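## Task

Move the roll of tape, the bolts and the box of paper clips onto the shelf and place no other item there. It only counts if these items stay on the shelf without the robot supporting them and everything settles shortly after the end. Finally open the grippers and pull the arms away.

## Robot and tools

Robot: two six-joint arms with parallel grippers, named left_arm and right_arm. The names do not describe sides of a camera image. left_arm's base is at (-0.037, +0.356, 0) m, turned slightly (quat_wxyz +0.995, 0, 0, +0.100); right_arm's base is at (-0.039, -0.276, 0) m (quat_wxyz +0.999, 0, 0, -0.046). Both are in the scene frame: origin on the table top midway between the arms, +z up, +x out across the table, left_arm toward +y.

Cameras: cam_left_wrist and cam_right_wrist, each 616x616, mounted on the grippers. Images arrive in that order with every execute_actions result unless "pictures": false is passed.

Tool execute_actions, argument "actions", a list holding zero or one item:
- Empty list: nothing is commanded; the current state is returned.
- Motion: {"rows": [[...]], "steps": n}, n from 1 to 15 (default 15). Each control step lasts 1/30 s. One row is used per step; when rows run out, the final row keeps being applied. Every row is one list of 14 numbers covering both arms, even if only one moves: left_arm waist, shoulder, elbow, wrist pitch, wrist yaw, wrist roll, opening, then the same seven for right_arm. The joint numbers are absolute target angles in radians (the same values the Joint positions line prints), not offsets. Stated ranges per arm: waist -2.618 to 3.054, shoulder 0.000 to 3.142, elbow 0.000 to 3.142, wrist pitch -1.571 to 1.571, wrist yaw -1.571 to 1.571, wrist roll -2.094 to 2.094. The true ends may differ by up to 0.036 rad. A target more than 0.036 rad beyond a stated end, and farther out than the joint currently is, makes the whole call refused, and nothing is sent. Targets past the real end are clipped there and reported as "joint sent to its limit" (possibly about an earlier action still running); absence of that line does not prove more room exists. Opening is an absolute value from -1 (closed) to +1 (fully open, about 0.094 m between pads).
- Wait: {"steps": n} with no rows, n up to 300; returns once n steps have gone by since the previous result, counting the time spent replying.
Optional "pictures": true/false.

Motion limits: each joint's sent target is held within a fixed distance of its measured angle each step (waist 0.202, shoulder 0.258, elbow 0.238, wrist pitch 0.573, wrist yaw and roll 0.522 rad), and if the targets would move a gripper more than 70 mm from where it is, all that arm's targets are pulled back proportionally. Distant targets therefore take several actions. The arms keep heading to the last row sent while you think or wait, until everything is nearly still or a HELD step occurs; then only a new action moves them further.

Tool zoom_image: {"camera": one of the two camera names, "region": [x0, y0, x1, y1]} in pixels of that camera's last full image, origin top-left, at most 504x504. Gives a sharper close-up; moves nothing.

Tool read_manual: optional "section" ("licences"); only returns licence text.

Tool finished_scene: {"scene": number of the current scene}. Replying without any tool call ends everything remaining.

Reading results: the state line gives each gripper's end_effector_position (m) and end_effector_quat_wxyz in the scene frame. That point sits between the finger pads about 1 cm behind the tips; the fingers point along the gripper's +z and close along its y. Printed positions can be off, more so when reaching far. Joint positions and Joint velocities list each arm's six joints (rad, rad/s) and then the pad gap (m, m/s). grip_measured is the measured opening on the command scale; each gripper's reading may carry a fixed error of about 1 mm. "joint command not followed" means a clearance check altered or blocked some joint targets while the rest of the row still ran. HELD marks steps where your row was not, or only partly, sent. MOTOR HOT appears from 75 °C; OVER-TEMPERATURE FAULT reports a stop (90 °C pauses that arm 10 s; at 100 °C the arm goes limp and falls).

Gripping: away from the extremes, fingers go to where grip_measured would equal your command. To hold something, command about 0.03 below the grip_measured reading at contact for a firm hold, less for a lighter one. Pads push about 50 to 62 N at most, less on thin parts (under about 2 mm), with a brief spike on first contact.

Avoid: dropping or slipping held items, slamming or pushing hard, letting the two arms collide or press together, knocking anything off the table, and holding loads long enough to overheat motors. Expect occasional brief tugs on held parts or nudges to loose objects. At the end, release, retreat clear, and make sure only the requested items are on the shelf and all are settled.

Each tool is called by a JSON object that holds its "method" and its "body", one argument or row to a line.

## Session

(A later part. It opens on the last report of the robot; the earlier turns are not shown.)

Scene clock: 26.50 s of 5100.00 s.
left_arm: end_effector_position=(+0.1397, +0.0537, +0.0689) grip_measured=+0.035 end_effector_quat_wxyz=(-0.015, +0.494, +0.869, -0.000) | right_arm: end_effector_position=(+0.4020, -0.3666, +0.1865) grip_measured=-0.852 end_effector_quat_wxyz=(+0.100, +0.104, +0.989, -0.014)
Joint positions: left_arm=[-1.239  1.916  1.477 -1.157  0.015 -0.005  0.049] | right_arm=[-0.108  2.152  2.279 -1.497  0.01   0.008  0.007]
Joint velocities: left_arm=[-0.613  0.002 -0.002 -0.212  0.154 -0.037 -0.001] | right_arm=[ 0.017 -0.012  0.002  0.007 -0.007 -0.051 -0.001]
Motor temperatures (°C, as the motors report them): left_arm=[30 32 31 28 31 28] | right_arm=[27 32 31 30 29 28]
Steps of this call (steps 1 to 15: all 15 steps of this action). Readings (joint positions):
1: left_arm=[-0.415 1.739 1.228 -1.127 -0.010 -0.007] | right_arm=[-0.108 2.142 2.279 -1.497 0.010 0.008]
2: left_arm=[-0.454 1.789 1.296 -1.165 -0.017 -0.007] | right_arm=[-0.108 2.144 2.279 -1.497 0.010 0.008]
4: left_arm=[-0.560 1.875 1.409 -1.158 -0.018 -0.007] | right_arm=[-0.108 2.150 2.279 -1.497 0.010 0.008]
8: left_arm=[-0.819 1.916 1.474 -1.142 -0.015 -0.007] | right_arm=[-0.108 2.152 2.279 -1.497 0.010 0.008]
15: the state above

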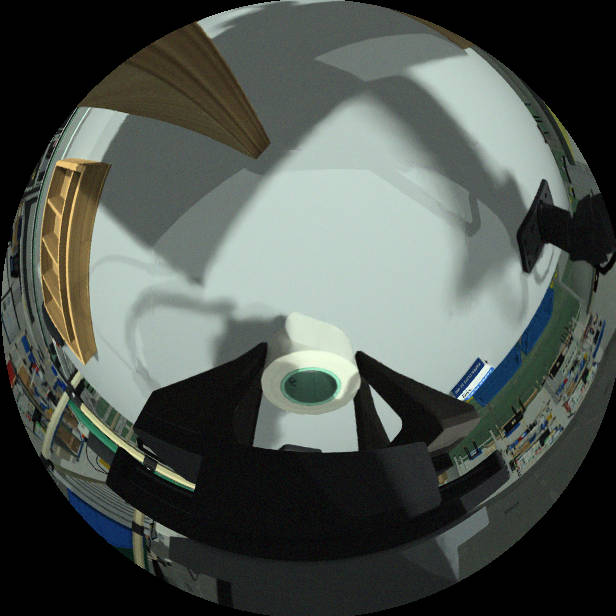

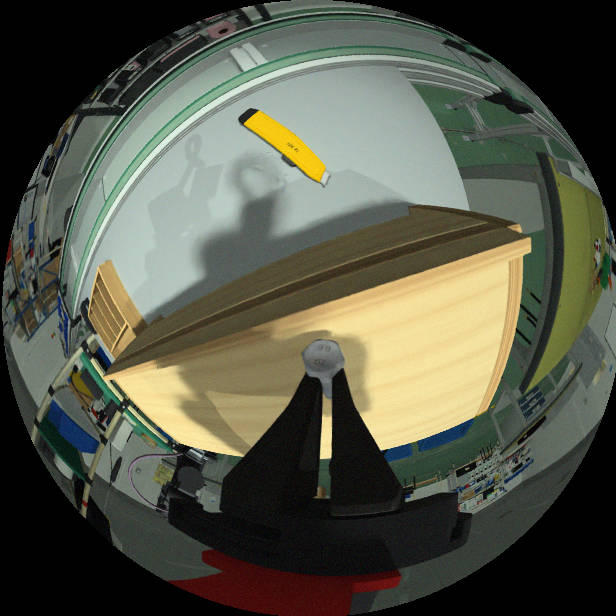

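{"method": "execute_actions", "body": {
  "actions": [
    {"rows":[[-1.2,1.96,1.31,-0.93,0,0,0.0,-0.1,2.15,2.28,-1.5,0,0,-0.8],[-1.2,1.96,1.31,-0.93,0,0,0.0,-0.1,2.15,2.28,-1.5,0,0,-0.6],[-1.2,1.96,1.31,-0.93,0,0,0.0,-0.1,2.15,2.28,-1.5,0,0,-0.2],[-1.2,1.96,1.31,-0.93,0,0,0.0,-0.1,2.15,2.28,-1.5,0,0,0.2],[-1.2,1.96,1.31,-0.93,0,0,0.0,-0.1,2.15,2.28,-1.5,0,0,0.2],[-1.2,1.96,1.31,-0.93,0,0,0.0,-0.1,2.15,2.28,-1.5,0,0,0.2],[-1.2,1.96,1.31,-0.93,0,0,0.0,-0.1,2.15,2.28,-1.5,0,0,0.2],[-1.2,1.96,1.31,-0.93,0,0,0.0,-0.1,2.15,2.28,-1.5,0,0,0.2],[-1.2,1.96,1.31,-0.93,0,0,0.0,-0.1,2.15,2.28,-1.5,0,0,0.2],[-1.2,1.96,1.31,-0.93,0,0,0.0,-0.1,1.8,2.2,-1.5,0,0,1]]}
  ]
}}

{"method": "execute_actions", "body": {
  "actions": [
    {"rows":[[-1.2,1.96,1.31,-0.93,0,0,0.2,-0.3,1.5,1.9,-1.5,0,0,1],[-1.2,1.96,1.31,-0.93,0,0,0.8,-0.3,1.5,1.9,-1.5,0,0,1],[-1.2,1.96,1.31,-0.93,0,0,0.8,-0.3,1.5,1.9,-1.5,0,0,1],[-1.2,1.96,1.31,-0.93,0,0,0.8,-0.3,1.5,1.9,-1.5,0,0,1],[-1.2,1.96,1.31,-0.93,0,0,0.8,-0.3,1.5,1.9,-1.5,0,0,1],[-1.2,1.96,1.31,-0.93,0,0,0.8,-0.3,1.5,1.9,-1.5,0,0,1],[-1.2,1.96,1.31,-0.93,0,0,0.8,-0.3,1.5,1.9,-1.5,0,0,1],[-1.2,1.7,1.4,-1.2,0,0,1,-1.2,1.45,1.6,-1.5,0,0,1]]}
  ],
  "pictures": false
}}

{"method": "execute_actions", "body": {
  "actions": [
    {"rows":[[0.2,1.4,1.4,-1.3,0,0,1,-1.8,1.45,1.5,-1.5,0,0,1]]}
  ],
  "pictures": false
}}

{"method": "execute_actions", "body": {
  "actions": [
    {"steps":20}
  ]
}}

Scene clock: 29.40 s of 5100.00 s.
left_arm: end_effector_position=(+0.1426, +0.0772, +0.0108) grip_measured=+0.035 end_effector_quat_wxyz=(-0.040, +0.477, +0.878, +0.019) | right_arm: end_effector_position=(+0.3710, -0.3603, +0.2555) grip_measured=+1.000 end_effector_quat_wxyz=(+0.172, +0.104, +0.979, -0.021)
Joint positions: left_arm=[-1.2    1.974  1.312 -0.997  0.004 -0.004  0.049] | right_arm=[-0.108  1.932  2.204 -1.493  0.01   0.008  0.094]
Joint velocities: left_arm=[-0.007  0.007 -0.007  0.022 -0.037 -0.037 -0.002] | right_arm=[-0.002 -1.375  0.002  0.022  0.022  0.051  0.   ]
Motor temperatures (°C, as the motors report them): left_arm=[30 32 32 28 31 28] | right_arm=[27 33 31 30 29 28]
Steps of this call (steps 1 to 30: the robot went on to your last target; steps 31 to 72: nothing new was sent; steps 73 to 87: all 15 steps of this action). Readings (joint positions):
73: left_arm=[-1.200 1.914 1.447 -1.145 0.005 -0.004] | right_arm=[-0.108 2.152 2.279 -1.497 0.010 0.008]
74: left_arm=[-1.200 1.913 1.409 -1.094 0.005 -0.004] | right_arm=[-0.108 2.152 2.279 -1.497 0.010 0.008]
76: left_arm=[-1.200 1.940 1.345 -1.038 0.005 -0.004] | right_arm=[-0.108 2.152 2.279 -1.497 0.010 0.008]
80: left_arm=[-1.200 1.974 1.312 -0.999 0.005 -0.004] | right_arm=[-0.108 2.152 2.279 -1.497 0.010 0.008]
87: the state above

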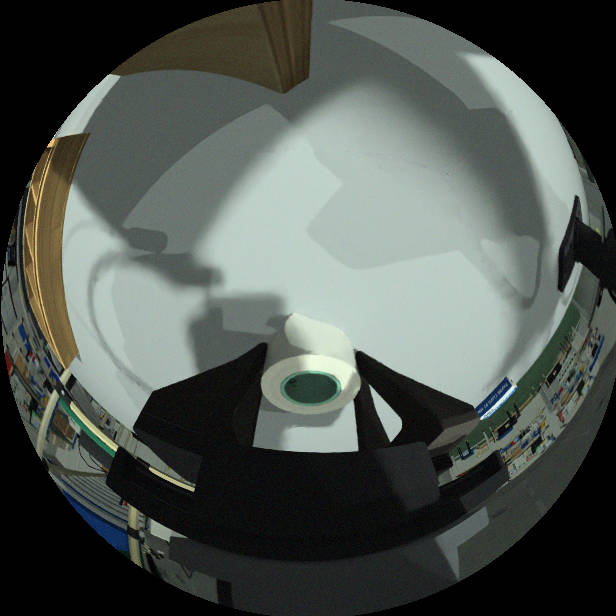

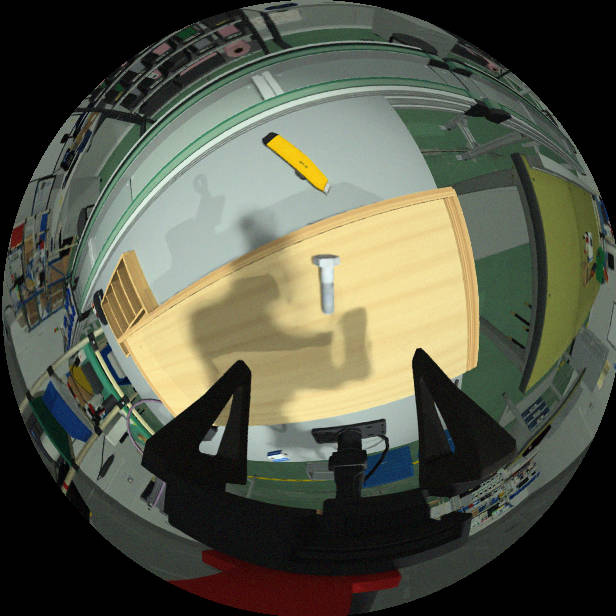

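Scene clock: 29.90 s of 5100.00 s.
left_arm: end_effector_position=(+0.1454, +0.0730, +0.1149) grip_measured=+1.000 end_effector_quat_wxyz=(+0.053, +0.477, +0.877, -0.032) | right_arm: end_effector_position=(+0.1440, -0.4931, +0.2405) grip_measured=+1.000 end_effector_quat_wxyz=(+0.118, +0.423, +0.897, -0.049)
Joint positions: left_arm=[-1.2    1.702  1.387 -1.132  0.004 -0.004  0.094] | right_arm=[-0.788  1.454  1.622 -1.483 -0.011  0.002  0.094]
Joint velocities: left_arm=[-0.007 -0.584  0.32  -0.271 -0.007 -0.037  0.   ] | right_arm=[-2.034  0.525 -0.554 -0.037  0.081 -0.007  0.   ]
Motor temperatures (°C, as the motors report them): left_arm=[30 32 32 28 31 28] | right_arm=[27 33 31 30 29 28]
Steps of this call (steps 1 to 15: all 15 steps of this action). Readings (joint positions):
1: left_arm=[-1.200 1.974 1.312 -0.994 0.004 -0.004] | right_arm=[-0.122 1.870 2.171 -1.473 -0.000 0.007]
2: left_arm=[-1.200 1.974 1.312 -0.985 0.004 -0.004] | right_arm=[-0.149 1.796 2.119 -1.460 -0.008 0.006]
4: left_arm=[-1.200 1.974 1.312 -0.970 0.004 -0.004] | right_arm=[-0.234 1.648 2.012 -1.460 -0.007 0.006]
8: left_arm=[-1.200 1.959 1.314 -0.970 0.004 -0.004] | right_arm=[-0.339 1.460 1.914 -1.480 -0.007 0.003]
15: the state above

Scene clock: 30.40 s of 5100.00 s.
left_arm: end_effector_position=(+0.2574, +0.3431, +0.1966) grip_measured=+1.000 end_effector_quat_wxyz=(+0.145, +0.021, +0.989, -0.005) | right_arm: end_effector_position=(-0.1265, -0.5284, +0.2020) grip_measured=+1.000 end_effector_quat_wxyz=(+0.029, +0.813, +0.579, -0.053)
Joint positions: left_arm=[-0.246  1.407  1.389 -1.261  0.003 -0.004  0.094] | right_arm=[-1.808  1.474  1.503 -1.48   0.014  0.002  0.094]
Joint velocities: left_arm=[ 2.137  0.002 -0.022 -0.022 -0.037  0.007  0.   ] | right_arm=[-0.232 -0.037  0.017 -0.022  0.081  0.037  0.   ]
Motor temperatures (°C, as the motors report them): left_arm=[30 32 32 28 31 28] | right_arm=[27 33 31 30 29 28]
Steps of this call (steps 1 to 15: all 15 steps of this action). Readings (joint positions):
1: left_arm=[-1.188 1.670 1.391 -1.136 0.011 -0.004] | right_arm=[-0.862 1.465 1.591 -1.473 -0.010 0.002]
2: left_arm=[-1.160 1.633 1.389 -1.152 0.016 -0.004] | right_arm=[-0.938 1.470 1.557 -1.467 -0.010 0.002]
4: left_arm=[-1.068 1.543 1.389 -1.181 0.017 -0.004] | right_arm=[-1.090 1.475 1.513 -1.474 -0.007 0.002]
8: left_arm=[-0.783 1.408 1.389 -1.230 0.011 -0.004] | right_arm=[-1.396 1.475 1.503 -1.478 -0.005 0.002]
15: the state above

Scene clock: 31.07 s of 5100.00 s.
left_arm: end_effector_position=(+0.2261, +0.4724, +0.1946) grip_measured=+1.000 end_effector_quat_wxyz=(+0.128, -0.204, +0.970, +0.029) | right_arm: end_effector_position=(-0.1251, -0.5254, +0.2032) grip_measured=+1.000 end_effector_quat_wxyz=(+0.029, +0.813, +0.579, -0.050)
Joint positions: left_arm=[ 0.209  1.407  1.389 -1.29  -0.005 -0.004  0.094] | right_arm=[-1.808  1.467  1.503 -1.492  0.011  0.002  0.094]
Joint velocities: left_arm=[-0.007 -0.002 -0.007 -0.037 -0.081  0.022  0.   ] | right_arm=[ 0.002 -0.012 -0.007 -0.037 -0.022  0.022  0.   ]
Motor temperatures (°C, as the motors report them): left_arm=[30 32 32 28 31 28] | right_arm=[27 33 31 30 29 28]
Steps of this call (steps 1 to 20: the robot went on to your last target). Readings (joint positions):
1: left_arm=[-0.170 1.407 1.389 -1.262 0.003 -0.004] | right_arm=[-1.810 1.473 1.503 -1.483 0.014 0.002]
2: left_arm=[-0.093 1.407 1.389 -1.263 0.003 -0.004] | right_arm=[-1.809 1.471 1.503 -1.485 0.013 0.002]
4: left_arm=[0.060 1.407 1.389 -1.264 0.002 -0.004] | right_arm=[-1.808 1.469 1.503 -1.488 0.012 0.002]
8: left_arm=[0.213 1.407 1.389 -1.274 -0.015 -0.004] | right_arm=[-1.808 1.467 1.503 -1.491 0.011 0.002]
20: the state above

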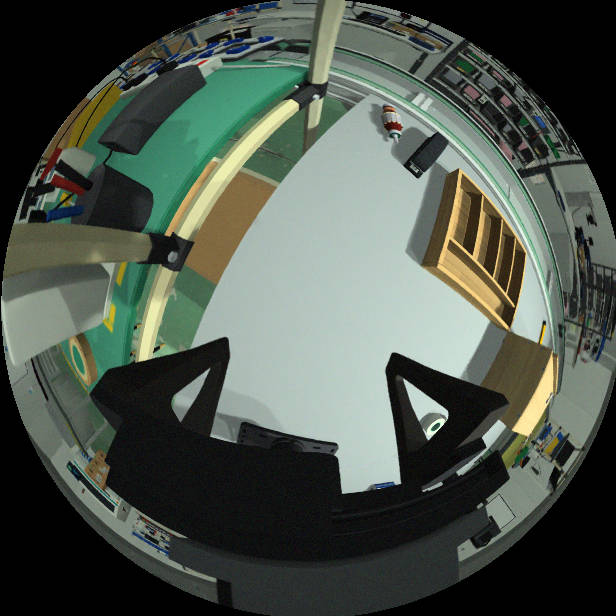

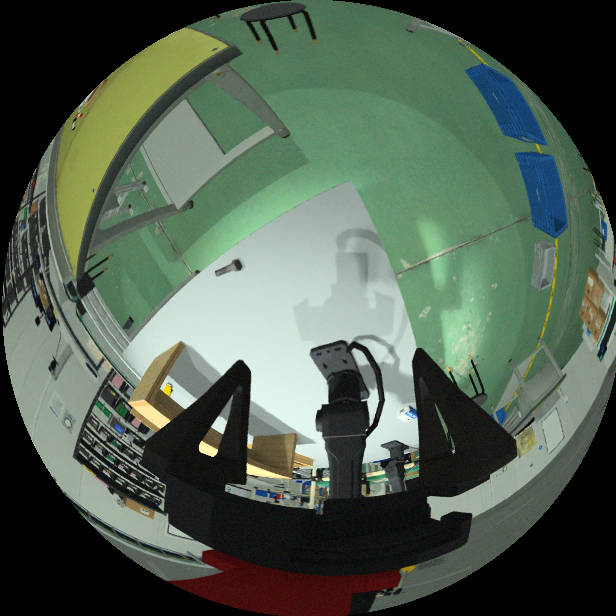

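{"method": "execute_actions", "body": {
  "actions": [
    {"rows":[[0.2,1.4,1.4,-1.3,0,0,1,-1.25,1.66,1.22,-1.14,0,1.65,1]]}
  ],
  "pictures": false
}}

{"method": "execute_actions", "body": {
  "actions": [
    {"steps":18}
  ]
}}

Scene clock: 32.53 s of 5100.00 s.
left_arm: end_effector_position=(+0.2260, +0.4723, +0.1946) grip_measured=+1.000 end_effector_quat_wxyz=(+0.127, -0.204, +0.970, +0.029) | right_arm: end_effector_position=(+0.0345, -0.5498, +0.0782) grip_measured=+1.000 end_effector_quat_wxyz=(-0.023, +0.959, +0.281, +0.010)
Joint positions: left_arm=[ 0.209  1.407  1.389 -1.29  -0.005 -0.004  0.094] | right_arm=[-1.232  1.68   1.221 -1.159 -0.018  1.246  0.094]
Joint velocities: left_arm=[ 0.002  0.012 -0.012  0.037 -0.066 -0.007  0.   ] | right_arm=[-0.139 -0.139  0.002  0.095  0.007  2.674  0.   ]
Motor temperatures (°C, as the motors report them): left_arm=[30 32 32 28 31 28] | right_arm=[27 33 31 30 29 28]
Steps of this call (steps 1 to 15: the robot went on to your last target; steps 16 to 29: nothing new was sent; steps 30 to 44: all 15 steps of this action). Readings (joint positions):
30: left_arm=[0.209 1.407 1.389 -1.290 -0.005 -0.004] | right_arm=[-1.794 1.472 1.488 -1.470 0.018 0.048]
31: left_arm=[0.209 1.407 1.389 -1.290 -0.005 -0.004] | right_arm=[-1.764 1.481 1.463 -1.435 0.019 0.102]
33: left_arm=[0.209 1.407 1.389 -1.290 -0.005 -0.004] | right_arm=[-1.687 1.527 1.397 -1.365 0.019 0.217]
37: left_arm=[0.209 1.407 1.389 -1.290 -0.005 -0.004] | right_arm=[-1.468 1.651 1.264 -1.235 0.017 0.555]
44: the state above

Scene clock: 33.13 s of 5100.00 s.
left_arm: end_effector_position=(+0.2260, +0.4723, +0.1946) grip_measured=+1.000 end_effector_quat_wxyz=(+0.127, -0.204, +0.970, +0.029) | right_arm: end_effector_position=(+0.0325, -0.5549, +0.0798) grip_measured=+1.000 end_effector_quat_wxyz=(-0.013, +0.996, +0.085, +0.007)
Joint positions: left_arm=[ 0.209  1.407  1.389 -1.29  -0.005 -0.004  0.094] | right_arm=[-1.243  1.673  1.221 -1.142 -0.018  1.635  0.094]
Joint velocities: left_arm=[ 0.002  0.007 -0.017  0.007  0.095  0.037  0.   ] | right_arm=[ 0.012  0.007  0.012 -0.037  0.007  0.081  0.   ]
Motor temperatures (°C, as the motors report them): left_arm=[30 32 32 28 31 28] | right_arm=[27 33 31 30 29 28]
Steps of this call (steps 1 to 18: the robot went on to your last target). Readings (joint positions):
1: left_arm=[0.209 1.407 1.389 -1.290 -0.005 -0.004] | right_arm=[-1.236 1.676 1.221 -1.156 -0.018 1.326]
2: left_arm=[0.209 1.407 1.389 -1.290 -0.005 -0.004] | right_arm=[-1.240 1.674 1.221 -1.154 -0.018 1.390]
4: left_arm=[0.209 1.407 1.389 -1.290 -0.005 -0.004] | right_arm=[-1.243 1.673 1.221 -1.151 -0.018 1.482]
8: left_arm=[0.209 1.407 1.389 -1.290 -0.005 -0.004] | right_arm=[-1.243 1.673 1.221 -1.146 -0.018 1.577]
18: the state above

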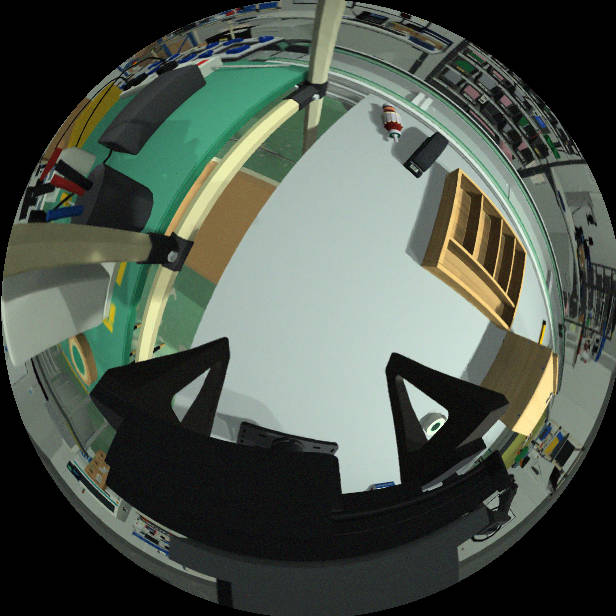

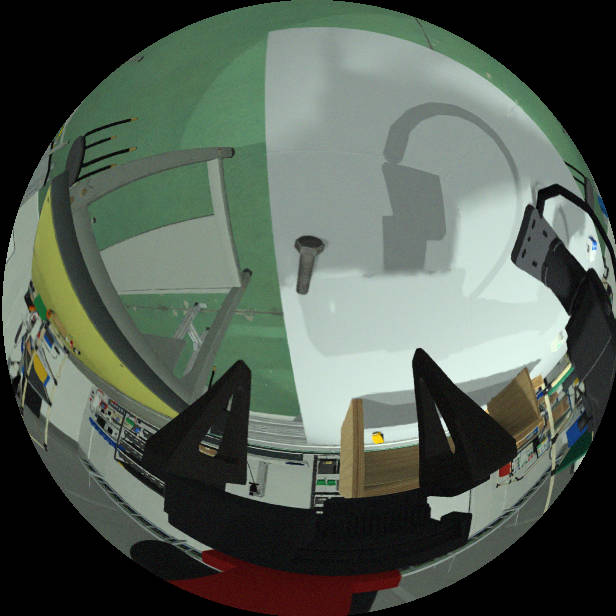

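{"method": "execute_actions", "body": {
  "actions": [
    {"rows":[[0.2,1.4,1.4,-1.3,0,0,1,-1.31,1.76,1.15,-0.98,0,1.68,0.3],[0.2,1.4,1.4,-1.3,0,0,1,-1.31,1.76,1.15,-0.98,0,1.68,0.3],[0.2,1.4,1.4,-1.3,0,0,1,-1.31,1.76,1.15,-0.98,0,1.68,0.3],[0.2,1.4,1.4,-1.3,0,0,1,-1.31,1.76,1.15,-0.98,0,1.68,0.3],[0.2,1.4,1.4,-1.3,0,0,1,-1.31,1.76,1.15,-0.98,0,1.68,0.3],[0.2,1.4,1.4,-1.3,0,0,1,-1.31,1.76,1.15,-0.98,0,1.68,0.3],[0.2,1.4,1.4,-1.3,0,0,1,-1.31,1.82,1.07,-0.85,0,1.68,0.3]]}
  ]
}}

Scene clock: 35.07 s of 5100.00 s.
left_arm: end_effector_position=(+0.2260, +0.4722, +0.1945) grip_measured=+1.000 end_effector_quat_wxyz=(+0.127, -0.204, +0.970, +0.028) | right_arm: end_effector_position=(+0.0154, -0.5681, +0.0067) grip_measured=+0.302 end_effector_quat_wxyz=(-0.021, +0.999, +0.035, +0.005)
Joint positions: left_arm=[ 0.209  1.407  1.389 -1.291 -0.004 -0.004  0.094] | right_arm=[-1.308  1.819  1.084 -0.876 -0.016  1.67   0.061]
Joint velocities: left_arm=[-0.007 -0.002 -0.022 -0.037  0.007 -0.051  0.   ] | right_arm=[-0.007  0.007 -0.002  0.198 -0.007  0.007 -0.   ]
Motor temperatures (°C, as the motors report them): left_arm=[30 32 32 28 31 28] | right_arm=[27 33 31 30 29 28]
Steps of this call (steps 1 to 30: the robot went on to your last target; steps 31 to 43: nothing new was sent; steps 44 to 58: all 15 steps of this action). Readings (joint positions):
44: left_arm=[0.209 1.407 1.389 -1.290 -0.005 -0.004] | right_arm=[-1.250 1.679 1.214 -1.123 -0.020 1.647]
45: left_arm=[0.209 1.407 1.389 -1.290 -0.004 -0.004] | right_arm=[-1.264 1.691 1.206 -1.093 -0.020 1.652]
47: left_arm=[0.209 1.407 1.389 -1.291 -0.004 -0.004] | right_arm=[-1.293 1.729 1.188 -1.045 -0.019 1.659]
51: left_arm=[0.209 1.407 1.389 -1.291 -0.004 -0.004] | right_arm=[-1.308 1.777 1.133 -0.957 -0.016 1.666]
58: the state above

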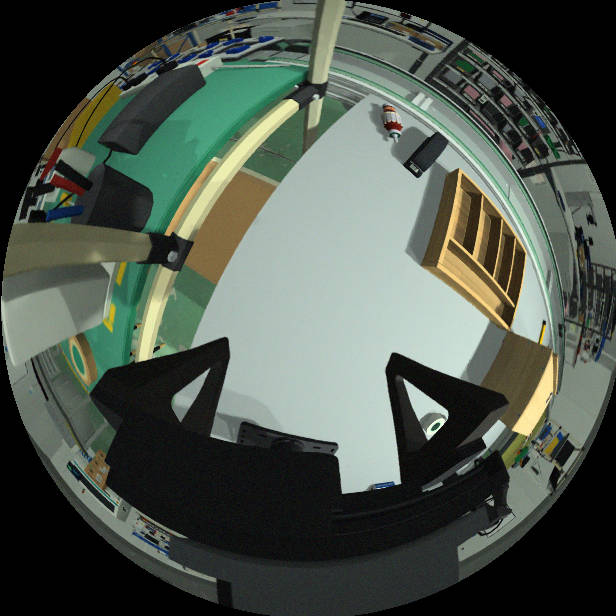

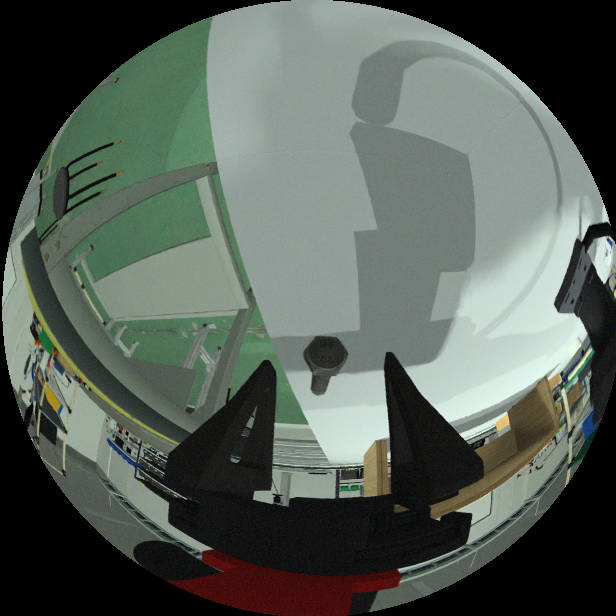

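Matches the earlier successful view (head ~355). Close.

{"method": "execute_actions", "body": {
  "actions": [
    {"rows":[[0.2,1.4,1.4,-1.3,0,0,1,-1.31,1.82,1.07,-0.85,0,1.68,-0.88]]}
  ]
}}

Scene clock: 35.97 s of 5100.00 s.
left_arm: end_effector_position=(+0.2260, +0.4722, +0.1945) grip_measured=+1.000 end_effector_quat_wxyz=(+0.127, -0.204, +0.970, +0.028) | right_arm: end_effector_position=(+0.0165, -0.5746, +0.0065) grip_measured=-0.854 end_effector_quat_wxyz=(-0.007, +0.999, +0.034, +0.007)
Joint positions: left_arm=[ 0.209  1.407  1.389 -1.291 -0.004 -0.004  0.094] | right_arm=[-1.308  1.819  1.084 -0.849 -0.016  1.672  0.007]
Joint velocities: left_arm=[ 0.002  0.007  0.002 -0.022  0.066  0.051  0.   ] | right_arm=[ 0.017  0.012  0.002 -0.051 -0.022 -0.037 -0.   ]
Motor temperatures (°C, as the motors report them): left_arm=[30 32 32 28 31 28] | right_arm=[27 33 31 30 29 28]
Steps of this call (steps 1 to 12: the robot went on to your last target; steps 13 to 27: all 15 steps of this action). Readings (joint positions):
13: left_arm=[0.209 1.407 1.389 -1.291 -0.004 -0.004] | right_arm=[-1.308 1.819 1.084 -0.851 -0.016 1.672]
14: left_arm=[0.209 1.407 1.389 -1.291 -0.004 -0.004] | right_arm=[-1.308 1.819 1.084 -0.851 -0.016 1.672]
16: left_arm=[0.209 1.407 1.389 -1.291 -0.004 -0.004] | right_arm=[-1.308 1.819 1.084 -0.851 -0.016 1.672]
20: left_arm=[0.209 1.407 1.389 -1.291 -0.004 -0.004] | right_arm=[-1.308 1.819 1.084 -0.849 -0.016 1.672]
27: the state above

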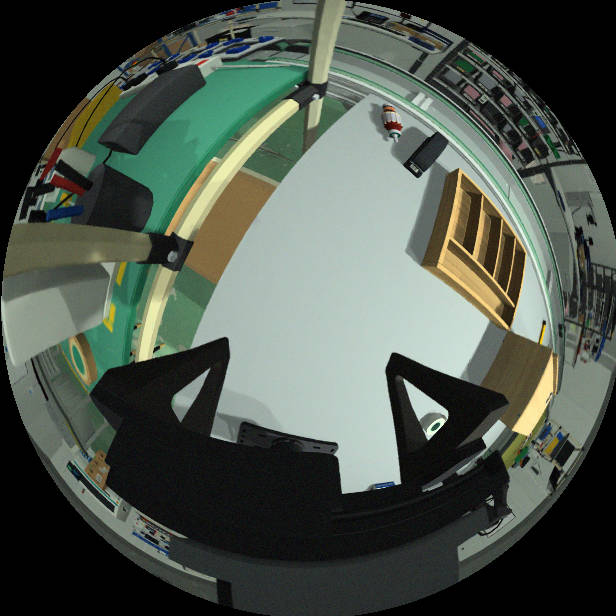

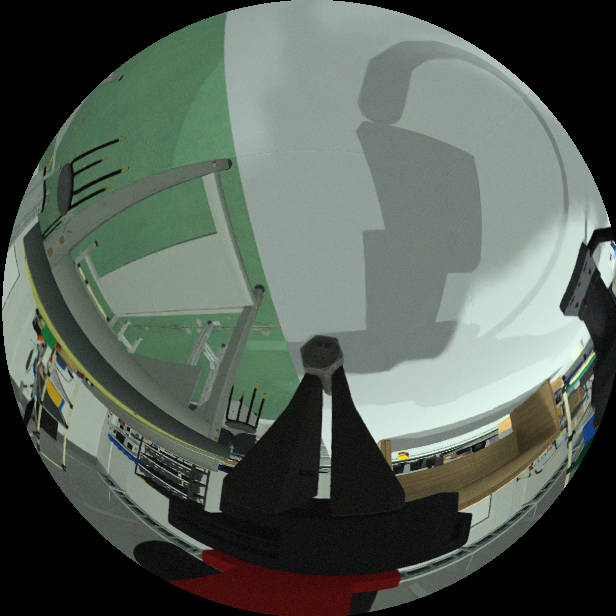

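Gripped. Place at q1=-0.28.

{"method": "execute_actions", "body": {
  "actions": [
    {"rows":[[0.2,1.4,1.4,-1.3,0,0,1,-1.31,1.65,1.45,-1.25,0,1.68,-0.88],[0.2,1.4,1.4,-1.3,0,0,1,-1.31,1.65,1.45,-1.25,0,1.68,-0.88],[0.2,1.4,1.4,-1.3,0,0,1,-1.31,1.65,1.45,-1.25,0,1.68,-0.88],[0.2,1.4,1.4,-1.3,0,0,1,-1.31,1.65,1.45,-1.25,0,1.68,-0.88],[0.2,1.4,1.4,-1.3,0,0,1,-1.31,1.65,1.45,-1.25,0,1.68,-0.88],[0.2,1.4,1.4,-1.3,0,0,1,-1.2,1.45,1.85,-1.5,0,1.2,-0.88]]}
  ],
  "pictures": false
}}

{"method": "execute_actions", "body": {
  "actions": [
    {"rows":[[0.2,1.4,1.4,-1.3,0,0,1,-0.35,1.6,2.05,-1.5,0,0,-0.88]]}
  ],
  "pictures": false
}}

{"method": "execute_actions", "body": {
  "actions": [
    {"rows":[[0.2,1.4,1.4,-1.3,0,0,1,-0.3,1.8,2.25,-1.5,0,0,-0.88],[0.2,1.4,1.4,-1.3,0,0,1,-0.3,1.8,2.25,-1.5,0,0,-0.88],[0.2,1.4,1.4,-1.3,0,0,1,-0.3,1.8,2.25,-1.5,0,0,-0.88],[0.2,1.4,1.4,-1.3,0,0,1,-0.3,1.8,2.25,-1.5,0,0,-0.88],[0.2,1.4,1.4,-1.3,0,0,1,-0.3,1.8,2.25,-1.5,0,0,-0.88],[0.2,1.4,1.4,-1.3,0,0,1,-0.3,2.05,2.3,-1.5,0,0,-0.88]]}
  ],
  "pictures": false
}}

{"method": "execute_actions", "body": {
  "actions": [
    {"rows":[[0.2,1.4,1.4,-1.3,0,0,1,-0.3,2.12,2.285,-1.5,0,0,-0.88],[0.2,1.4,1.4,-1.3,0,0,1,-0.3,2.12,2.285,-1.5,0,0,-0.88],[0.2,1.4,1.4,-1.3,0,0,1,-0.3,2.12,2.285,-1.5,0,0,-0.88],[0.2,1.4,1.4,-1.3,0,0,1,-0.3,2.12,2.285,-1.5,0,0,-0.88],[0.2,1.4,1.4,-1.3,0,0,1,-0.3,2.12,2.285,-1.5,0,0,-0.88],[0.2,1.4,1.4,-1.3,0,0,1,-0.3,2.165,2.27,-1.5,0,0,-0.88]]}
  ]
}}

Scene clock: 38.60 s of 5100.00 s.
left_arm: end_effector_position=(+0.2260, +0.4722, +0.1945) grip_measured=+1.000 end_effector_quat_wxyz=(+0.127, -0.204, +0.970, +0.028) | right_arm: end_effector_position=(+0.0531, -0.5963, +0.2969) grip_measured=-0.855 end_effector_quat_wxyz=(+0.256, +0.934, +0.250, +0.009)
Joint positions: left_arm=[ 0.209  1.407  1.389 -1.291 -0.004 -0.004  0.094] | right_arm=[-1.209  1.475  1.782 -1.36  -0.014  1.319  0.007]
Joint velocities: left_arm=[ 0.007  0.002 -0.012 -0.066  0.051 -0.051  0.   ] | right_arm=[ 0.061 -0.525  1.365 -0.359  0.022 -0.813  0.   ]
Motor temperatures (°C, as the motors report them): left_arm=[30 31 32 29 31 28] | right_arm=[27 33 31 30 29 28]
Steps of this call (steps 1 to 15: the robot went on to your last target; steps 16 to 64: nothing new was sent; steps 65 to 79: all 15 steps of this action). Readings (joint positions):
65: left_arm=[0.209 1.407 1.389 -1.291 -0.004 -0.004] | right_arm=[-1.308 1.814 1.104 -0.888 -0.016 1.672]
66: left_arm=[0.209 1.407 1.389 -1.291 -0.004 -0.004] | right_arm=[-1.308 1.803 1.136 -0.946 -0.016 1.672]
68: left_arm=[0.209 1.407 1.389 -1.291 -0.004 -0.004] | right_arm=[-1.308 1.759 1.221 -1.033 -0.016 1.672]
72: left_arm=[0.209 1.407 1.389 -1.291 -0.004 -0.004] | right_arm=[-1.279 1.635 1.397 -1.142 -0.014 1.556]
79: the state above

Scene clock: 39.10 s of 5100.00 s.
left_arm: end_effector_position=(+0.2260, +0.4722, +0.1945) grip_measured=+1.000 end_effector_quat_wxyz=(+0.127, -0.204, +0.970, +0.028) | right_arm: end_effector_position=(+0.2890, -0.4187, +0.3212) grip_measured=-0.854 end_effector_quat_wxyz=(+0.256, +0.255, +0.932, -0.029)
Joint positions: left_arm=[ 0.209  1.407  1.389 -1.291 -0.004 -0.004  0.094] | right_arm=[-0.331  1.626  2.045 -1.47  -0.023  0.116  0.007]
Joint velocities: left_arm=[-0.007 -0.012  0.012 -0.037  0.051  0.007  0.   ] | right_arm=[-0.007 -0.1    0.012 -0.081 -0.022 -0.755  0.001]
Motor temperatures (°C, as the motors report them): left_arm=[30 31 32 29 31 28] | right_arm=[27 33 31 30 29 28]
Steps of this call (steps 1 to 15: all 15 steps of this action). Readings (joint positions):
1: left_arm=[0.209 1.407 1.389 -1.291 -0.004 -0.004] | right_arm=[-1.179 1.480 1.857 -1.401 0.006 1.233]
2: left_arm=[0.209 1.407 1.389 -1.291 -0.004 -0.004] | right_arm=[-1.120 1.498 1.941 -1.426 0.016 1.135]
4: left_arm=[0.209 1.407 1.389 -1.291 -0.004 -0.004] | right_arm=[-0.972 1.532 2.033 -1.416 0.015 0.936]
8: left_arm=[0.209 1.407 1.389 -1.291 -0.004 -0.004] | right_arm=[-0.674 1.591 2.045 -1.436 0.008 0.537]
15: the state above

Scene clock: 39.60 s of 5100.00 s.
left_arm: end_effector_position=(+0.2260, +0.4722, +0.1945) grip_measured=+1.000 end_effector_quat_wxyz=(+0.127, -0.204, +0.970, +0.028) | right_arm: end_effector_position=(+0.3769, -0.4486, +0.2067) grip_measured=-0.854 end_effector_quat_wxyz=(+0.128, +0.203, +0.971, -0.018)
Joint positions: left_arm=[ 0.209  1.407  1.389 -1.291 -0.004 -0.004  0.094] | right_arm=[-0.308  2.111  2.286 -1.488 -0.014  0.013  0.007]
Joint velocities: left_arm=[ 0.002  0.002  0.007 -0.007 -0.095 -0.051  0.   ] | right_arm=[-0.007  0.076  0.002 -0.081 -0.007 -0.022 -0.   ]
Motor temperatures (°C, as the motors report them): left_arm=[30 31 32 29 31 28] | right_arm=[27 33 31 30 29 28]
Steps of this call (steps 1 to 15: all 15 steps of this action). Readings (joint positions):
1: left_arm=[0.209 1.407 1.389 -1.291 -0.004 -0.004] | right_arm=[-0.329 1.652 2.091 -1.506 -0.019 0.095]
2: left_arm=[0.209 1.407 1.389 -1.291 -0.004 -0.004] | right_arm=[-0.325 1.690 2.156 -1.520 -0.016 0.079]
4: left_arm=[0.209 1.407 1.389 -1.291 -0.004 -0.004] | right_arm=[-0.314 1.748 2.220 -1.492 -0.015 0.053]
8: left_arm=[0.209 1.407 1.389 -1.291 -0.004 -0.004] | right_arm=[-0.308 1.887 2.277 -1.492 -0.014 0.031]
15: the state above

Scene clock: 40.10 s of 5100.00 s.
left_arm: end_effector_position=(+0.2260, +0.4722, +0.1945) grip_measured=+1.000 end_effector_quat_wxyz=(+0.127, -0.204, +0.970, +0.028) | right_arm: end_effector_position=(+0.3789, -0.4495, +0.1864) grip_measured=-0.854 end_effector_quat_wxyz=(+0.102, +0.202, +0.974, -0.013)
Joint positions: left_arm=[ 0.209  1.407  1.389 -1.291 -0.004 -0.004  0.094] | right_arm=[-0.308  2.157  2.286 -1.493 -0.014  0.009  0.007]
Joint velocities: left_arm=[ 0.022  0.002  0.002 -0.022  0.051  0.022  0.   ] | right_arm=[-0.022  0.002 -0.032 -0.081  0.007  0.007  0.001]
Motor temperatures (°C, as the motors report them): left_arm=[30 31 32 29 31 28] | right_arm=[27 33 31 30 29 28]
Steps of this call (steps 1 to 15: all 15 steps of this action). Readings (joint positions):
1: left_arm=[0.209 1.407 1.389 -1.291 -0.004 -0.004] | right_arm=[-0.308 2.115 2.286 -1.490 -0.014 0.013]
2: left_arm=[0.209 1.407 1.389 -1.291 -0.004 -0.004] | right_arm=[-0.308 2.115 2.286 -1.490 -0.014 0.012]
4: left_arm=[0.209 1.407 1.389 -1.291 -0.004 -0.004] | right_arm=[-0.308 2.115 2.286 -1.491 -0.014 0.011]
8: left_arm=[0.209 1.407 1.389 -1.291 -0.004 -0.004] | right_arm=[-0.308 2.129 2.286 -1.493 -0.014 0.010]
15: the state above

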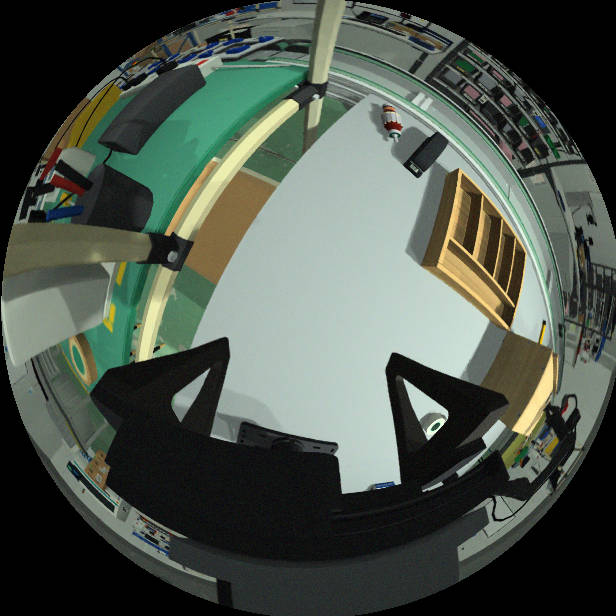

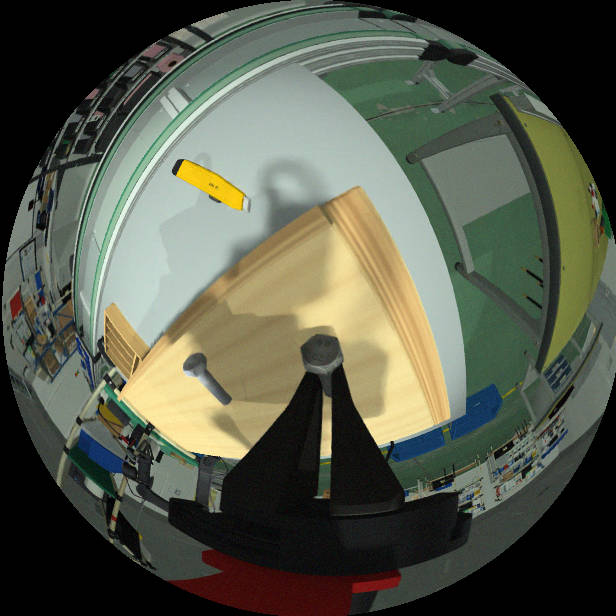

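{"method": "execute_actions", "body": {
  "actions": [
    {"rows":[[0.2,1.4,1.4,-1.3,0,0,1,-0.3,2.157,2.285,-1.5,0,0,-0.8],[0.2,1.4,1.4,-1.3,0,0,1,-0.3,2.157,2.285,-1.5,0,0,-0.6],[0.2,1.4,1.4,-1.3,0,0,1,-0.3,2.157,2.285,-1.5,0,0,-0.2],[0.2,1.4,1.4,-1.3,0,0,1,-0.3,2.157,2.285,-1.5,0,0,0.2],[0.2,1.4,1.4,-1.3,0,0,1,-0.3,2.157,2.285,-1.5,0,0,0.2],[0.2,1.4,1.4,-1.3,0,0,1,-0.3,2.157,2.285,-1.5,0,0,0.2],[0.2,1.4,1.4,-1.3,0,0,1,-0.3,2.157,2.285,-1.5,0,0,0.2],[0.2,1.4,1.4,-1.3,0,0,1,-0.3,2.157,2.285,-1.5,0,0,0.2],[0.2,1.4,1.4,-1.3,0,0,1,-0.3,1.75,2.2,-1.5,0,0,1]]}
  ],
  "pictures": false
}}

{"method": "execute_actions", "body": {
  "actions": [
    {"rows":[[0.2,1.4,1.4,-1.3,0,0,1,-0.2,1.5,1.95,-1.5,0,0,1],[0.2,1.4,1.4,-1.3,0,0,1,-0.2,1.5,1.95,-1.5,0,0,1],[0.2,1.4,1.4,-1.3,0,0,1,-0.2,1.5,1.95,-1.5,0,0,1],[0.2,1.4,1.4,-1.3,0,0,1,-0.2,1.5,1.95,-1.5,0,0,1],[0.2,1.4,1.4,-1.3,0,0,1,-0.2,1.5,1.95,-1.5,0,0,1],[0.2,1.4,1.4,-1.3,0,0,1,1.16,1.5,1.95,-1.5,0,0,1]]}
  ],
  "pictures": false
}}

{"method": "execute_actions", "body": {
  "actions": [
    {"rows":[[0.2,1.4,1.4,-1.3,0,0,1,1.16,1.7,1.9,-1.5,0,0,1],[0.2,1.4,1.4,-1.3,0,0,1,1.16,1.7,1.9,-1.5,0,0,1],[0.2,1.4,1.4,-1.3,0,0,1,1.16,1.7,1.9,-1.5,0,0,1],[0.2,1.4,1.4,-1.3,0,0,1,1.16,1.7,1.9,-1.5,0,0,1],[0.2,1.4,1.4,-1.3,0,0,1,1.16,1.7,1.9,-1.5,0,0,1],[0.2,1.4,1.4,-1.3,0,0,1,1.16,2.04,1.73,-1.27,0,0,1]]}
  ],
  "pictures": false
}}

{"method": "execute_actions", "body": {
  "actions": [
    {"steps":15}
  ]
}}

Scene clock: 44.33 s of 5100.00 s.
left_arm: end_effector_position=(+0.2260, +0.4722, +0.1945) grip_measured=+1.000 end_effector_quat_wxyz=(+0.127, -0.204, +0.970, +0.028) | right_arm: end_effector_position=(+0.3421, -0.4339, +0.2745) grip_measured=+1.000 end_effector_quat_wxyz=(+0.196, +0.198, +0.960, -0.032)
Joint positions: left_arm=[ 0.209  1.407  1.389 -1.291 -0.004 -0.004  0.094] | right_arm=[-0.308  1.885  2.204 -1.49  -0.014  0.009  0.094]
Joint velocities: left_arm=[-0.012 -0.007 -0.007  0.051  0.051  0.037  0.   ] | right_arm=[-0.012 -1.458 -0.002 -0.037  0.022  0.007  0.   ]
Motor temperatures (°C, as the motors report them): left_arm=[30 31 32 29 31 28] | right_arm=[27 34 31 30 29 28]
Steps of this call (steps 1 to 15: the robot went on to your last target; steps 16 to 90: nothing new was sent; then 0.73 s passed at rest; steps 91 to 105: all 15 steps of this action). Readings (joint positions):
91: left_arm=[0.209 1.407 1.389 -1.291 -0.004 -0.004] | right_arm=[-0.308 2.157 2.286 -1.493 -0.014 0.009]
92: left_arm=[0.209 1.407 1.389 -1.291 -0.004 -0.004] | right_arm=[-0.308 2.157 2.286 -1.493 -0.014 0.009]
94: left_arm=[0.209 1.407 1.389 -1.291 -0.004 -0.004] | right_arm=[-0.308 2.157 2.286 -1.493 -0.014 0.009]
98: left_arm=[0.209 1.407 1.389 -1.291 -0.004 -0.004] | right_arm=[-0.308 2.157 2.286 -1.493 -0.014 0.009]
105: the state above

Scene clock: 44.83 s of 5100.00 s.
left_arm: end_effector_position=(+0.2260, +0.4722, +0.1945) grip_measured=+1.000 end_effector_quat_wxyz=(+0.127, -0.204, +0.970, +0.028) | right_arm: end_effector_position=(+0.2598, -0.1469, +0.3291) grip_measured=+1.000 end_effector_quat_wxyz=(+0.259, -0.192, +0.945, +0.052)
Joint positions: left_arm=[ 0.209  1.407  1.389 -1.291 -0.004 -0.004  0.094] | right_arm=[ 0.503  1.512  1.963 -1.488  0.007  0.007  0.094]
Joint velocities: left_arm=[-0.007 -0.012  0.017 -0.022  0.066  0.022  0.   ] | right_arm=[ 2.098  0.242 -0.129  0.066 -0.11   0.037  0.   ]
Motor temperatures (°C, as the motors report them): left_arm=[30 31 32 29 31 28] | right_arm=[27 34 31 30 29 28]
Steps of this call (steps 1 to 15: all 15 steps of this action). Readings (joint positions):
1: left_arm=[0.209 1.407 1.389 -1.291 -0.004 -0.004] | right_arm=[-0.298 1.813 2.161 -1.464 -0.006 0.009]
2: left_arm=[0.209 1.407 1.389 -1.291 -0.004 -0.004] | right_arm=[-0.279 1.730 2.099 -1.452 -0.002 0.009]
4: left_arm=[0.209 1.407 1.389 -1.291 -0.004 -0.004] | right_arm=[-0.226 1.582 2.016 -1.471 -0.003 0.008]
8: left_arm=[0.209 1.407 1.389 -1.291 -0.004 -0.004] | right_arm=[-0.025 1.452 2.000 -1.494 0.013 0.008]
15: the state above

Scene clock: 45.33 s of 5100.00 s.
left_arm: end_effector_position=(+0.2260, +0.4722, +0.1945) grip_measured=+1.000 end_effector_quat_wxyz=(+0.127, -0.204, +0.970, +0.028) | right_arm: end_effector_position=(+0.1584, +0.0577, +0.1022) grip_measured=+1.000 end_effector_quat_wxyz=(-0.001, -0.492, +0.871, +0.001)
Joint positions: left_arm=[ 0.209  1.407  1.389 -1.291 -0.004 -0.004  0.094] | right_arm=[ 1.127  2.025  1.764 -1.31  -0.003  0.006  0.094]
Joint velocities: left_arm=[-0.002 -0.012 -0.007 -0.022 -0.051  0.007  0.   ] | right_arm=[ 0.833  0.94  -0.554  0.359 -0.095  0.081  0.   ]
Motor temperatures (°C, as the motors report them): left_arm=[30 31 32 29 31 28] | right_arm=[27 34 31 30 29 28]
Steps of this call (steps 1 to 15: all 15 steps of this action). Readings (joint positions):
1: left_arm=[0.209 1.407 1.389 -1.291 -0.004 -0.004] | right_arm=[0.567 1.532 1.960 -1.490 0.001 0.007]
2: left_arm=[0.209 1.407 1.389 -1.291 -0.004 -0.004] | right_arm=[0.623 1.555 1.960 -1.490 -0.001 0.006]
4: left_arm=[0.209 1.407 1.389 -1.291 -0.004 -0.004] | right_arm=[0.729 1.617 1.954 -1.486 0.002 0.006]
8: left_arm=[0.209 1.407 1.389 -1.291 -0.004 -0.004] | right_arm=[0.909 1.749 1.887 -1.430 -0.004 0.006]
15: the state above

Scene clock: 45.83 s of 5100.00 s.
left_arm: end_effector_position=(+0.2260, +0.4722, +0.1945) grip_measured=+1.000 end_effector_quat_wxyz=(+0.127, -0.204, +0.970, +0.028) | right_arm: end_effector_position=(+0.1415, +0.0610, +0.0827) grip_measured=+1.000 end_effector_quat_wxyz=(-0.020, -0.509, +0.860, -0.007)
Joint positions: left_arm=[ 0.209  1.407  1.389 -1.291 -0.004 -0.004  0.094] | right_arm=[ 1.167  2.048  1.72  -1.283 -0.009  0.005  0.094]
Joint velocities: left_arm=[-0.002 -0.002  0.012  0.007 -0.037  0.037  0.   ] | right_arm=[-0.012  0.007 -0.007  0.022 -0.051 -0.051  0.   ]
Motor temperatures (°C, as the motors report them): left_arm=[30 31 32 29 31 28] | right_arm=[27 34 31 30 29 28]
Steps of this call (steps 1 to 15: the robot went on to your last target). Readings (joint positions):
1: left_arm=[0.209 1.407 1.389 -1.291 -0.004 -0.004] | right_arm=[1.151 2.052 1.747 -1.300 -0.005 0.006]
2: left_arm=[0.209 1.407 1.389 -1.291 -0.004 -0.004] | right_arm=[1.168 2.071 1.734 -1.295 -0.007 0.005]
4: left_arm=[0.209 1.407 1.389 -1.291 -0.004 -0.004] | right_arm=[1.180 2.084 1.720 -1.294 -0.009 0.005]
8: left_arm=[0.209 1.407 1.389 -1.291 -0.004 -0.004] | right_arm=[1.170 2.062 1.720 -1.287 -0.009 0.005]
15: the state above

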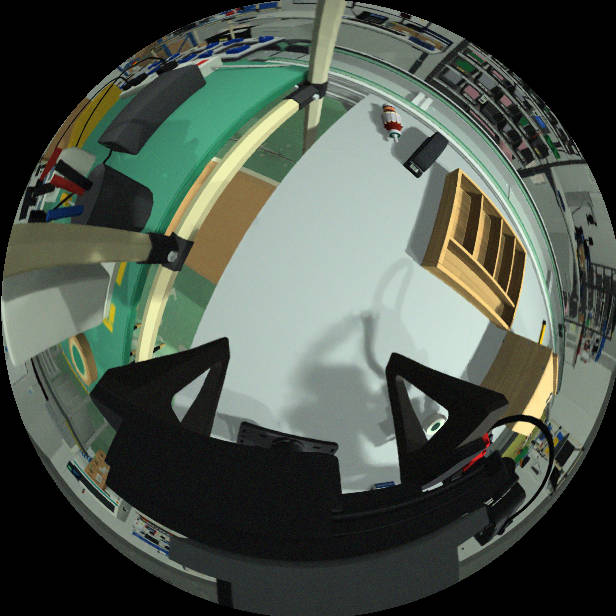

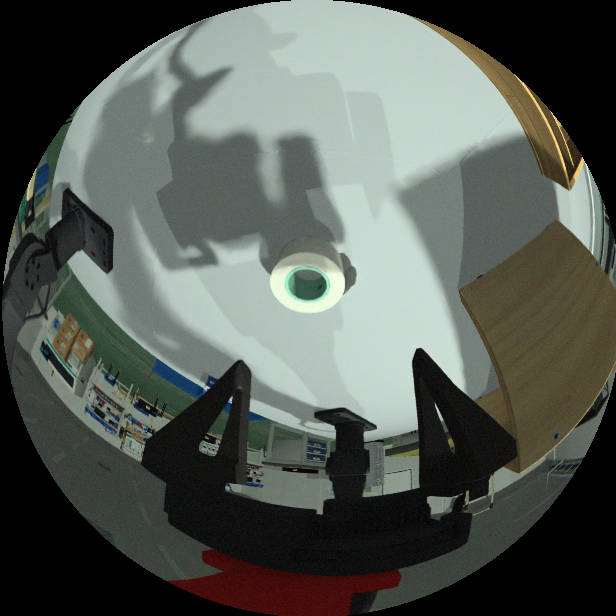

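{"method": "execute_actions", "body": {
  "actions": [
    {"rows":[[0.2,1.4,1.4,-1.3,0,0,1,1.21,2.17,1.87,-1.27,0,0,1],[0.2,1.4,1.4,-1.3,0,0,1,1.21,2.17,1.87,-1.27,0,0,1],[0.2,1.4,1.4,-1.3,0,0,1,1.21,2.17,1.87,-1.27,0,0,1],[0.2,1.4,1.4,-1.3,0,0,1,1.21,2.17,1.87,-1.27,0,0,1],[0.2,1.4,1.4,-1.3,0,0,1,1.21,2.17,1.87,-1.27,0,0,1],[0.2,1.4,1.4,-1.3,0,0,1,1.21,2.17,1.87,-1.27,0,0,1],[0.2,1.4,1.4,-1.3,0,0,1,1.21,2.17,1.87,-1.27,0,0,1],[0.2,1.4,1.4,-1.3,0,0,1,1.21,2.22,1.73,-1.08,0,0,1]]}
  ]
}}

Scene clock: 47.60 s of 5100.00 s.
left_arm: end_effector_position=(+0.2260, +0.4722, +0.1945) grip_measured=+1.000 end_effector_quat_wxyz=(+0.127, -0.204, +0.970, +0.028) | right_arm: end_effector_position=(+0.1418, +0.0974, +0.0169) grip_measured=+1.000 end_effector_quat_wxyz=(-0.020, -0.527, +0.849, -0.009)
Joint positions: left_arm=[ 0.209  1.407  1.389 -1.291 -0.004 -0.004  0.094] | right_arm=[ 1.209  2.229  1.739 -1.125 -0.006  0.005  0.094]
Joint velocities: left_arm=[-0.007 -0.002 -0.007 -0.007  0.022  0.022  0.   ] | right_arm=[-0.002  0.125 -0.081  0.081 -0.022 -0.081  0.   ]
Motor temperatures (°C, as the motors report them): left_arm=[30 31 32 29 31 28] | right_arm=[27 34 31 30 29 28]
Steps of this call (steps 1 to 15: the robot went on to your last target; steps 16 to 38: nothing new was sent; steps 39 to 53: all 15 steps of this action). Readings (joint positions):
39: left_arm=[0.209 1.407 1.389 -1.291 -0.004 -0.004] | right_arm=[1.170 2.066 1.748 -1.302 -0.007 0.005]
40: left_arm=[0.209 1.407 1.389 -1.291 -0.004 -0.004] | right_arm=[1.175 2.094 1.790 -1.308 -0.006 0.005]
42: left_arm=[0.209 1.407 1.389 -1.291 -0.004 -0.004] | right_arm=[1.191 2.139 1.838 -1.280 -0.006 0.005]
46: left_arm=[0.209 1.407 1.389 -1.291 -0.004 -0.004] | right_arm=[1.209 2.170 1.825 -1.240 -0.006 0.005]
53: the state above

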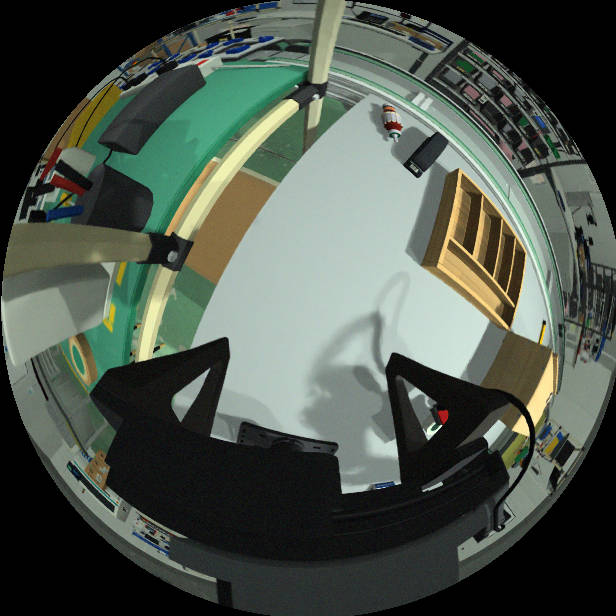

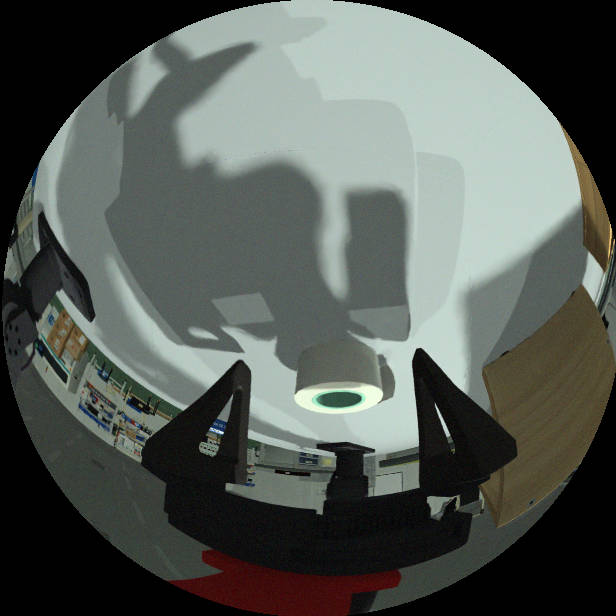

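Looks right; close.

{"method": "execute_actions", "body": {
  "actions": [
    {"rows":[[0.2,1.4,1.4,-1.3,0,0,1,1.2,2.225,1.73,-1.08,0,0,-0.05]]}
  ]
}}

Scene clock: 48.47 s of 5100.00 s.
left_arm: end_effector_position=(+0.2260, +0.4722, +0.1945) grip_measured=+1.000 end_effector_quat_wxyz=(+0.127, -0.204, +0.970, +0.028) | right_arm: end_effector_position=(+0.1451, +0.1042, +0.0160) grip_measured=-0.048 end_effector_quat_wxyz=(-0.007, -0.527, +0.850, -0.001)
Joint positions: left_arm=[ 0.209  1.407  1.389 -1.291 -0.004 -0.004  0.094] | right_arm=[ 1.209  2.23   1.738 -1.092 -0.006  0.005  0.045]
Joint velocities: left_arm=[-0.002 -0.002 -0.022 -0.022  0.022  0.022  0.   ] | right_arm=[-0.002  0.007  0.012 -0.022  0.022  0.051 -0.   ]
Motor temperatures (°C, as the motors report them): left_arm=[30 31 32 29 31 28] | right_arm=[27 34 31 30 29 28]
Steps of this call (steps 1 to 11: the robot went on to your last target; steps 12 to 26: all 15 steps of this action). Readings (joint positions):
12: left_arm=[0.209 1.407 1.389 -1.291 -0.004 -0.004] | right_arm=[1.209 2.230 1.738 -1.094 -0.006 0.005]
13: left_arm=[0.209 1.407 1.389 -1.291 -0.004 -0.004] | right_arm=[1.209 2.230 1.738 -1.094 -0.006 0.005]
15: left_arm=[0.209 1.407 1.389 -1.291 -0.004 -0.004] | right_arm=[1.209 2.230 1.738 -1.093 -0.006 0.005]
19: left_arm=[0.209 1.407 1.389 -1.291 -0.004 -0.004] | right_arm=[1.209 2.230 1.738 -1.093 -0.006 0.005]
26: the state above

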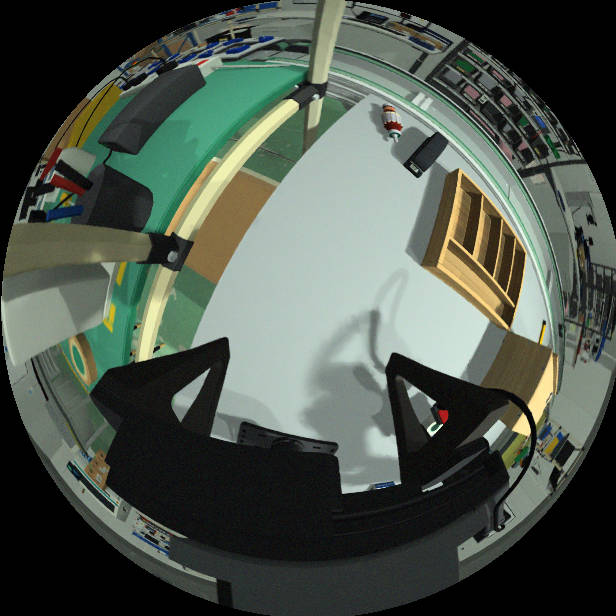

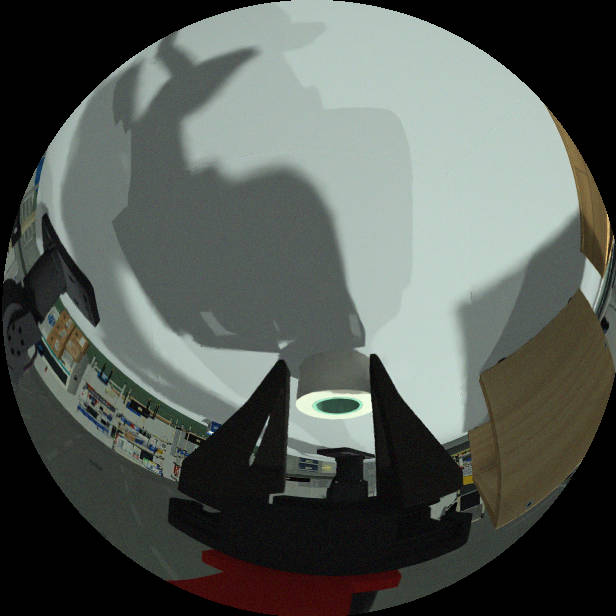

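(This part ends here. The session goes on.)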